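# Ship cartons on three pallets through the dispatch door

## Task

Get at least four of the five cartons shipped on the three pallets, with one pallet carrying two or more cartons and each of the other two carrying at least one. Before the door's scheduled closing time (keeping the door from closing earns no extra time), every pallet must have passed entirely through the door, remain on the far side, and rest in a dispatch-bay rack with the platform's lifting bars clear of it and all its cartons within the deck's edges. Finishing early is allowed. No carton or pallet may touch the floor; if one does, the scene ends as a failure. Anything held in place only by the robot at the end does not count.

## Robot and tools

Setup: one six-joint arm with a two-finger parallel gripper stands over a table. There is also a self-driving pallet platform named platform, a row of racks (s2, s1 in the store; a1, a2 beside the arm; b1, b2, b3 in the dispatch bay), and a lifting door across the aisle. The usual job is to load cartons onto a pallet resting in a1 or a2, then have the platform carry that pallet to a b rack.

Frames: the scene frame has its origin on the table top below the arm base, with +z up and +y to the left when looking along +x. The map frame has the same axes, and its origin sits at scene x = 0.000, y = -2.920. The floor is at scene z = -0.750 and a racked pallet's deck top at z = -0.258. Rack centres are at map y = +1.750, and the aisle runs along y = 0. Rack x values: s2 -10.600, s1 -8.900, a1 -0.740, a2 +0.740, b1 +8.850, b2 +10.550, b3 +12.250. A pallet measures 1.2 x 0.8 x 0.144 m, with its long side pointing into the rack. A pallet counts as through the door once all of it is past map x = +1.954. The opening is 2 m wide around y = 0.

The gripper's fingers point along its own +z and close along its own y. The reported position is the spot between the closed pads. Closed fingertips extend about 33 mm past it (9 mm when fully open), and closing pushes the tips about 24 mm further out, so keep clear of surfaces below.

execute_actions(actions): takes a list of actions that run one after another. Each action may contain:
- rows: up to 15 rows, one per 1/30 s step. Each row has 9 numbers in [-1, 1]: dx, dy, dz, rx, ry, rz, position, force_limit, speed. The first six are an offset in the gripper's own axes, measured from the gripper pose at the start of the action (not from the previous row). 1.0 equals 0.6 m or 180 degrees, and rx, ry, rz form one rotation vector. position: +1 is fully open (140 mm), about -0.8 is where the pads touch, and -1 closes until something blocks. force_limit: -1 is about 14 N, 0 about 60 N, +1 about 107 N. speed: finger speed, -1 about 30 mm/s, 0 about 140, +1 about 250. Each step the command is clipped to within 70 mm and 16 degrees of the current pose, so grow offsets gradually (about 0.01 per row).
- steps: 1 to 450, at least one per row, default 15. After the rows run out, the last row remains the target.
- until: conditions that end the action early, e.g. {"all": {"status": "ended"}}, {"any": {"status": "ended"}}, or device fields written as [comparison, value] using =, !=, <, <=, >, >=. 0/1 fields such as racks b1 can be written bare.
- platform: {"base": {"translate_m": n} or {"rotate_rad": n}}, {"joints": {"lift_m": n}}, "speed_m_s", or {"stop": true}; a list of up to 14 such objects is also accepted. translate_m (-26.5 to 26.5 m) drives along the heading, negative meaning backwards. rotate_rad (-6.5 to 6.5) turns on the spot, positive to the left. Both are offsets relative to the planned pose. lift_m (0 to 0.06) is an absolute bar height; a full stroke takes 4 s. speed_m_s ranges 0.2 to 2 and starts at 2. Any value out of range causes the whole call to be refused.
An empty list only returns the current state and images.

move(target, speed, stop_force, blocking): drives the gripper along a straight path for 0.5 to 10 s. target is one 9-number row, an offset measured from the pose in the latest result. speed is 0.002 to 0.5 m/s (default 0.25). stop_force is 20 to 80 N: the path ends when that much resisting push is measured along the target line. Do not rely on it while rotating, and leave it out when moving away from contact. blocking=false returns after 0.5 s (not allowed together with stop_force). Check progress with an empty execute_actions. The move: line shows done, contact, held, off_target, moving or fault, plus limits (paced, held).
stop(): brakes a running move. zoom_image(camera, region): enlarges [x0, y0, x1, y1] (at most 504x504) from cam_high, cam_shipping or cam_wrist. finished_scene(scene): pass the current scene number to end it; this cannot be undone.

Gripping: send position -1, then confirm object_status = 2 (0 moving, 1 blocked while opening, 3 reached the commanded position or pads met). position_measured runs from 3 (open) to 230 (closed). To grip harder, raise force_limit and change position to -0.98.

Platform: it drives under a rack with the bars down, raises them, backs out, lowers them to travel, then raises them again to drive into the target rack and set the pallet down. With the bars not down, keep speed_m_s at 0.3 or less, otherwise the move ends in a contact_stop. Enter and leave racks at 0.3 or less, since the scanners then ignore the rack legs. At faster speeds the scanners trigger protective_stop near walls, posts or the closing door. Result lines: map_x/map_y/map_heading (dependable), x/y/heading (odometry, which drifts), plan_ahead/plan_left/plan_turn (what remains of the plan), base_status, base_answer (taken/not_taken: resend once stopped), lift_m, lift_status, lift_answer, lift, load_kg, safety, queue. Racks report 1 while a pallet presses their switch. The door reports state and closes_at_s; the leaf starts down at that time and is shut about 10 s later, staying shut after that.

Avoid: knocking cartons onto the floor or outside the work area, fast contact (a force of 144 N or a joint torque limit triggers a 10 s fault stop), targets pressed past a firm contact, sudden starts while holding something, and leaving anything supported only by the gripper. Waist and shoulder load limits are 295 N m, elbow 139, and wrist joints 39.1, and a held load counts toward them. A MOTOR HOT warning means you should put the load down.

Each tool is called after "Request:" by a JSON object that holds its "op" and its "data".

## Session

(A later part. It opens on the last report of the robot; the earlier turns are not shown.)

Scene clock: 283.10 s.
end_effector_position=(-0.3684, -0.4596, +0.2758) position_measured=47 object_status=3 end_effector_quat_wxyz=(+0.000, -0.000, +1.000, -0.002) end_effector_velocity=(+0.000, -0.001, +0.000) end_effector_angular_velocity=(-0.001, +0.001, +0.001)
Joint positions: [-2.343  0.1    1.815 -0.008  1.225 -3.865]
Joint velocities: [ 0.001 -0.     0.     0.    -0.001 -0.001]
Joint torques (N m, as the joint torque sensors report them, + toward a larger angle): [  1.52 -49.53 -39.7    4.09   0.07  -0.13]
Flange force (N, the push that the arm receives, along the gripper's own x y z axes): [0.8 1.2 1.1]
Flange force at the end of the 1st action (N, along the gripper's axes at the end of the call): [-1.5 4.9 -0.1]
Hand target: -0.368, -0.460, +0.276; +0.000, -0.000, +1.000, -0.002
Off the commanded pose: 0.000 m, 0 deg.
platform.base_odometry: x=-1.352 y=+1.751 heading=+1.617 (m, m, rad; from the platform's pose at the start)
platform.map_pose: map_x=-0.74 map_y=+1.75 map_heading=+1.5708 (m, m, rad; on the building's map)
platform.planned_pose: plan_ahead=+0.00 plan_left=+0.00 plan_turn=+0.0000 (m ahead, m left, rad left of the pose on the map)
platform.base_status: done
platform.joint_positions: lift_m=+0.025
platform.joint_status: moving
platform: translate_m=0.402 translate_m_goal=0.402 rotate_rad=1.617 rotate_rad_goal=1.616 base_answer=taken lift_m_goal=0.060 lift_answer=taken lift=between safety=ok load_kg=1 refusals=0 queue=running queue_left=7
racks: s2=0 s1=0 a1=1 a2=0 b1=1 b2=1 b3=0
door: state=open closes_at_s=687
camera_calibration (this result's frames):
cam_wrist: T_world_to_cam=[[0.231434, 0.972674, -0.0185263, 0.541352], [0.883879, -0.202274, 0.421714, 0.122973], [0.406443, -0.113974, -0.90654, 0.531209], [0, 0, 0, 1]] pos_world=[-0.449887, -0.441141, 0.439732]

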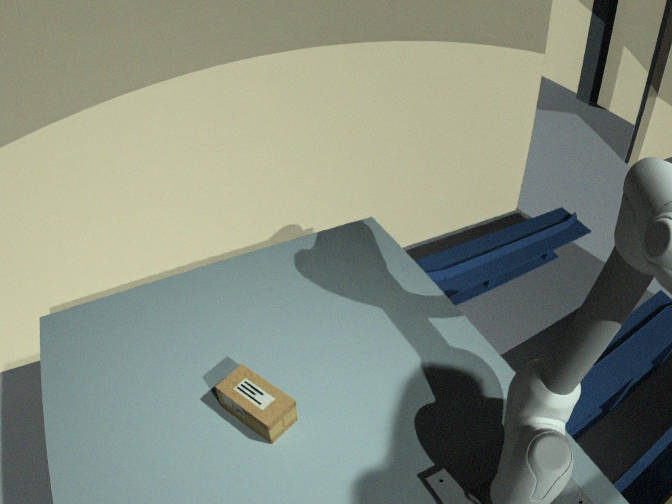

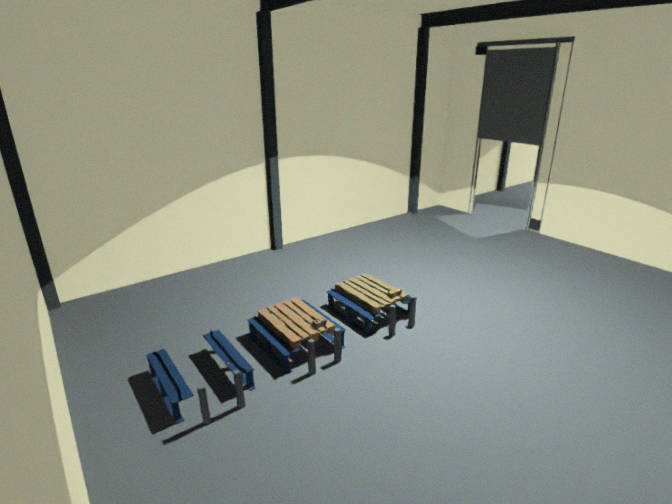

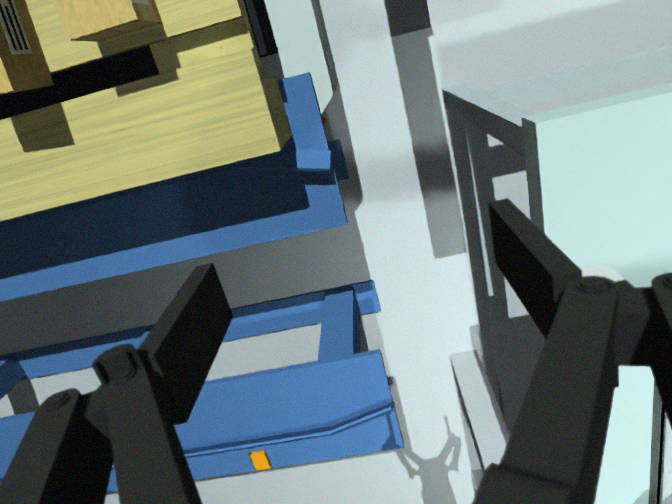

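Request:
{"op": "zoom_image", "data": {"camera": "cam_shipping", "region": [365,270,425,315]}}

Region (365, 270, 425, 315) of cam_shipping's 672x504 image, scaled by 8.400, with more detail than that image has; it fills the top 378 rows of this view, and the rest is white.

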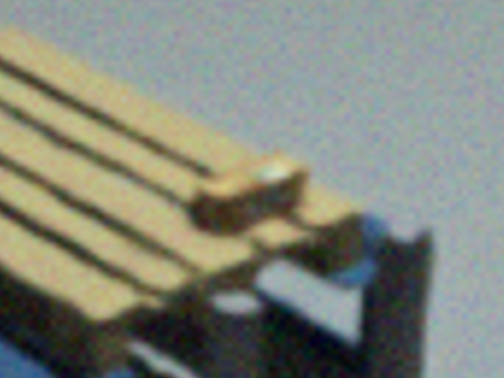

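Request:
{"op": "execute_actions", "data": {"actions": []}}

Scene clock: 292.63 s.
end_effector_position=(-0.3684, -0.4596, +0.2758) position_measured=47 object_status=3 end_effector_quat_wxyz=(+0.000, -0.000, +1.000, -0.002) end_effector_velocity=(+0.000, -0.001, -0.000) end_effector_angular_velocity=(-0.001, -0.001, -0.000)
Joint positions: [-2.343  0.1    1.815 -0.008  1.225 -3.865]
Joint velocities: [ 0.     0.001 -0.     0.001 -0.001  0.   ]
Joint torques (N m, as the joint torque sensors report them, + toward a larger angle): [  2.45 -49.11 -39.88   4.19  -0.02  -0.13]
Flange force (N, the push that the arm receives, along the gripper's own x y z axes): [1.7 3.3 0.9]
Hand target: -0.368, -0.460, +0.276; +0.000, -0.000, +1.000, -0.002
Off the commanded pose: 0.000 m, 0 deg.
platform.base_odometry: x=-1.276 y=+0.082 heading=+1.449 (m, m, rad; from the platform's pose at the start)
platform.map_pose: map_x=-0.74 map_y=+0.08 map_heading=+1.3875 (m, m, rad; on the building's map)
platform.planned_pose: plan_ahead=+0.00 plan_left=+0.00 plan_turn=-1.3875 (m ahead, m left, rad left of the pose on the map)
platform.base_status: moving
platform.joint_positions: lift_m=+0.053
platform.joint_status: moving
platform: translate_m=-1.268 translate_m_goal=-1.267 rotate_rad=1.432 rotate_rad_goal=0.045 base_answer=taken lift_m_goal=0.000 lift_answer=taken lift=between safety=ok load_kg=-12 refusals=0 queue=running queue_left=5
racks: s2=0 s1=0 a1=0 a2=0 b1=1 b2=1 b3=0
door: state=open closes_at_s=687
camera_calibration (this result's frames):
cam_wrist: T_world_to_cam=[[0.231434, 0.972674, -0.0185265, 0.541352], [0.883879, -0.202274, 0.421714, 0.122973], [0.406443, -0.113974, -0.90654, 0.531209], [0, 0, 0, 1]] pos_world=[-0.449887, -0.441141, 0.439732]

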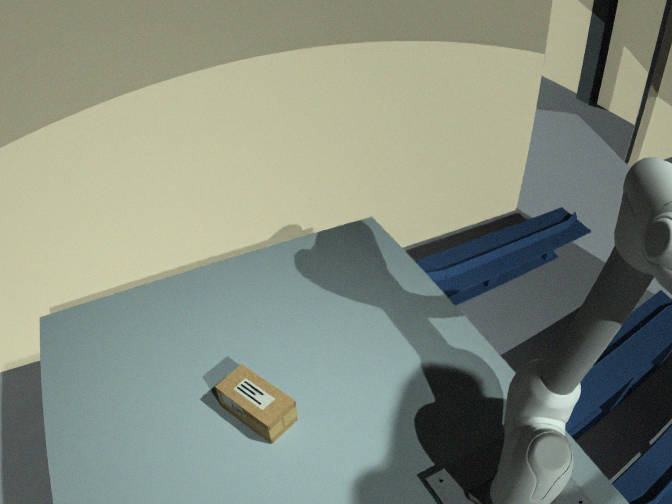

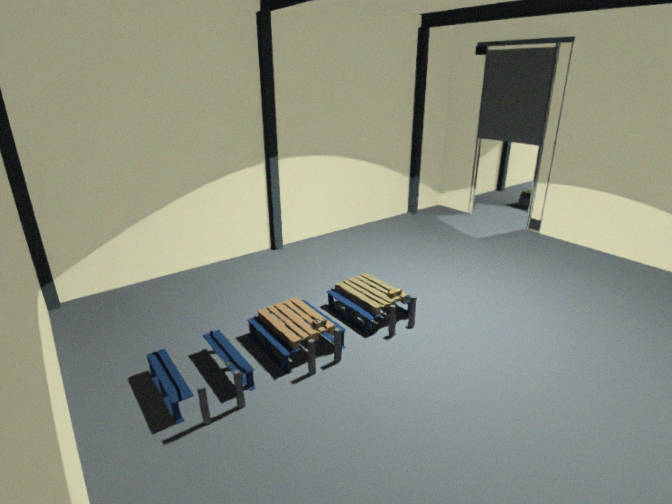

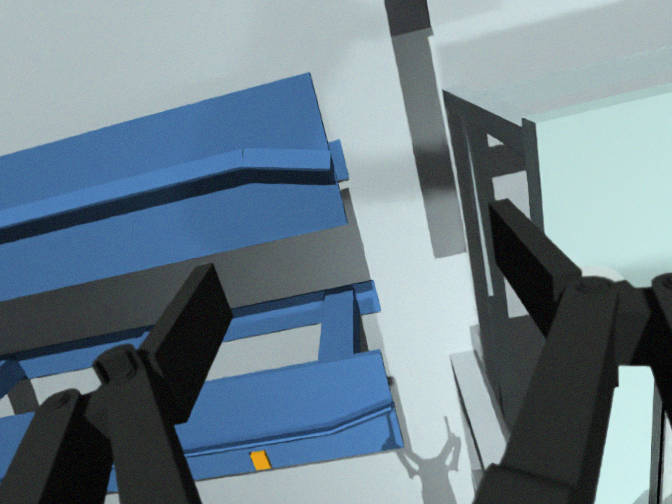

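Request:
{"op": "execute_actions", "data": {"actions": [{"steps":450,"until":{"racks":{"b3":1},"platform":{"lift":"down"}}}]}}

Request:
{"op": "zoom_image", "data": {"camera": "cam_shipping", "region": [130,270,430,430]}}

Scene clock: 322.67 s.
end_effector_position=(-0.3684, -0.4596, +0.2758) position_measured=47 object_status=3 end_effector_quat_wxyz=(+0.000, -0.000, +1.000, -0.002) end_effector_velocity=(-0.001, +0.000, -0.001) end_effector_angular_velocity=(+0.001, -0.000, -0.002)
Joint positions: [-2.343  0.1    1.815 -0.008  1.225 -3.865]
Joint velocities: [-0.001  0.001  0.    -0.    -0.     0.001]
Joint torques (N m, as the joint torque sensors report them, + toward a larger angle): [  2.24 -48.43 -39.33   4.04   0.06  -0.4 ]
Flange force (N, the push that the arm receives, along the gripper's own x y z axes): [0.8 3.1 -0.3]
Hand target: -0.368, -0.460, +0.276; +0.000, -0.000, +1.000, -0.002
Off the commanded pose: 0.000 m, 0 deg.
platform.base_odometry: x=+11.636 y=+2.021 heading=+1.610 (m, m, rad; from the platform's pose at the start)
platform.map_pose: map_x=+12.25 map_y=+1.39 map_heading=+1.5664 (m, m, rad; on the building's map)
platform.planned_pose: plan_ahead=-1.04 plan_left=+0.00 plan_turn=+0.0044 (m ahead, m left, rad left of the pose on the map)
platform.base_status: moving
platform.joint_positions: lift_m=+0.002
platform.joint_status: moving
platform: translate_m=13.030 translate_m_goal=11.994 rotate_rad=1.610 rotate_rad_goal=1.612 base_answer=taken lift_m_goal=0.000 lift_answer=taken lift=down safety=ok load_kg=-34 refusals=0 queue=running queue_left=0
racks: s2=0 s1=0 a1=0 a2=0 b1=1 b2=1 b3=1
door: state=open closes_at_s=687
camera_calibration (this result's frames):
cam_wrist: T_world_to_cam=[[0.231434, 0.972674, -0.0185264, 0.541352], [0.883879, -0.202274, 0.421714, 0.122973], [0.406443, -0.113974, -0.90654, 0.531209], [0, 0, 0, 1]] pos_world=[-0.449887, -0.441141, 0.439732]

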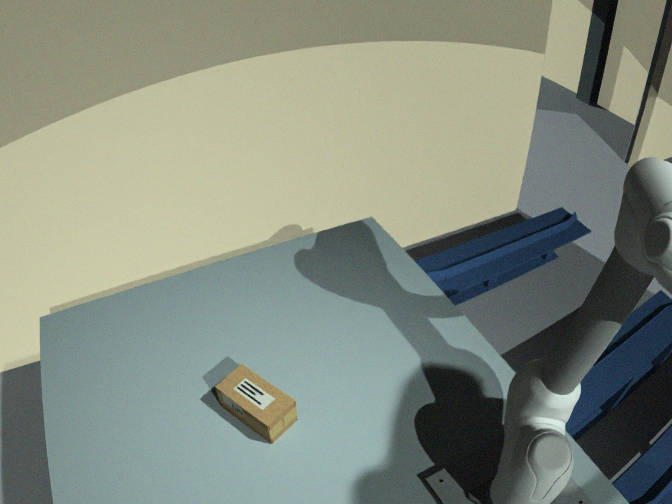

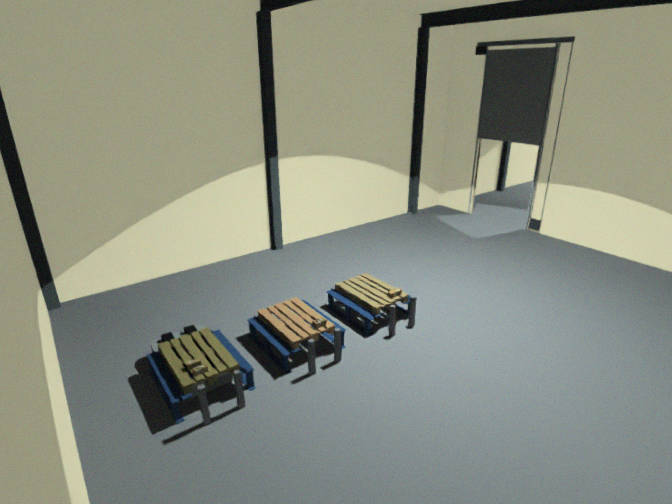

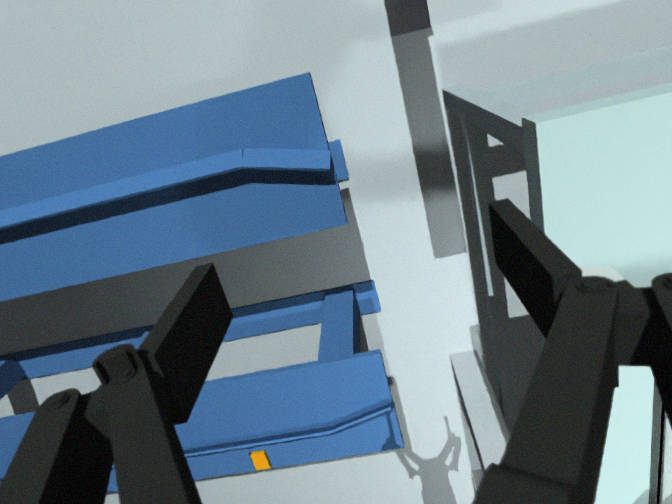

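Region (130, 270, 430, 430) of cam_shipping's 672x504 image, scaled by 1.680, with more detail than that image has; it fills the top 269 rows of this view, and the rest is white.

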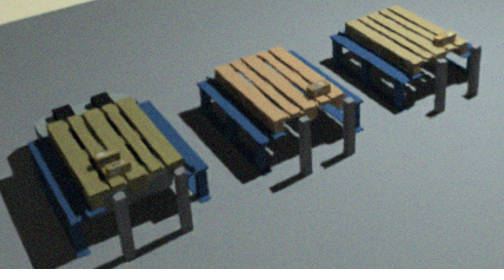

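All three pallets are racked with cartons on deck and the bars are down.

Request:
{"op": "finished_scene", "data": {"scene": 2}}

The scene is finished: the task was done.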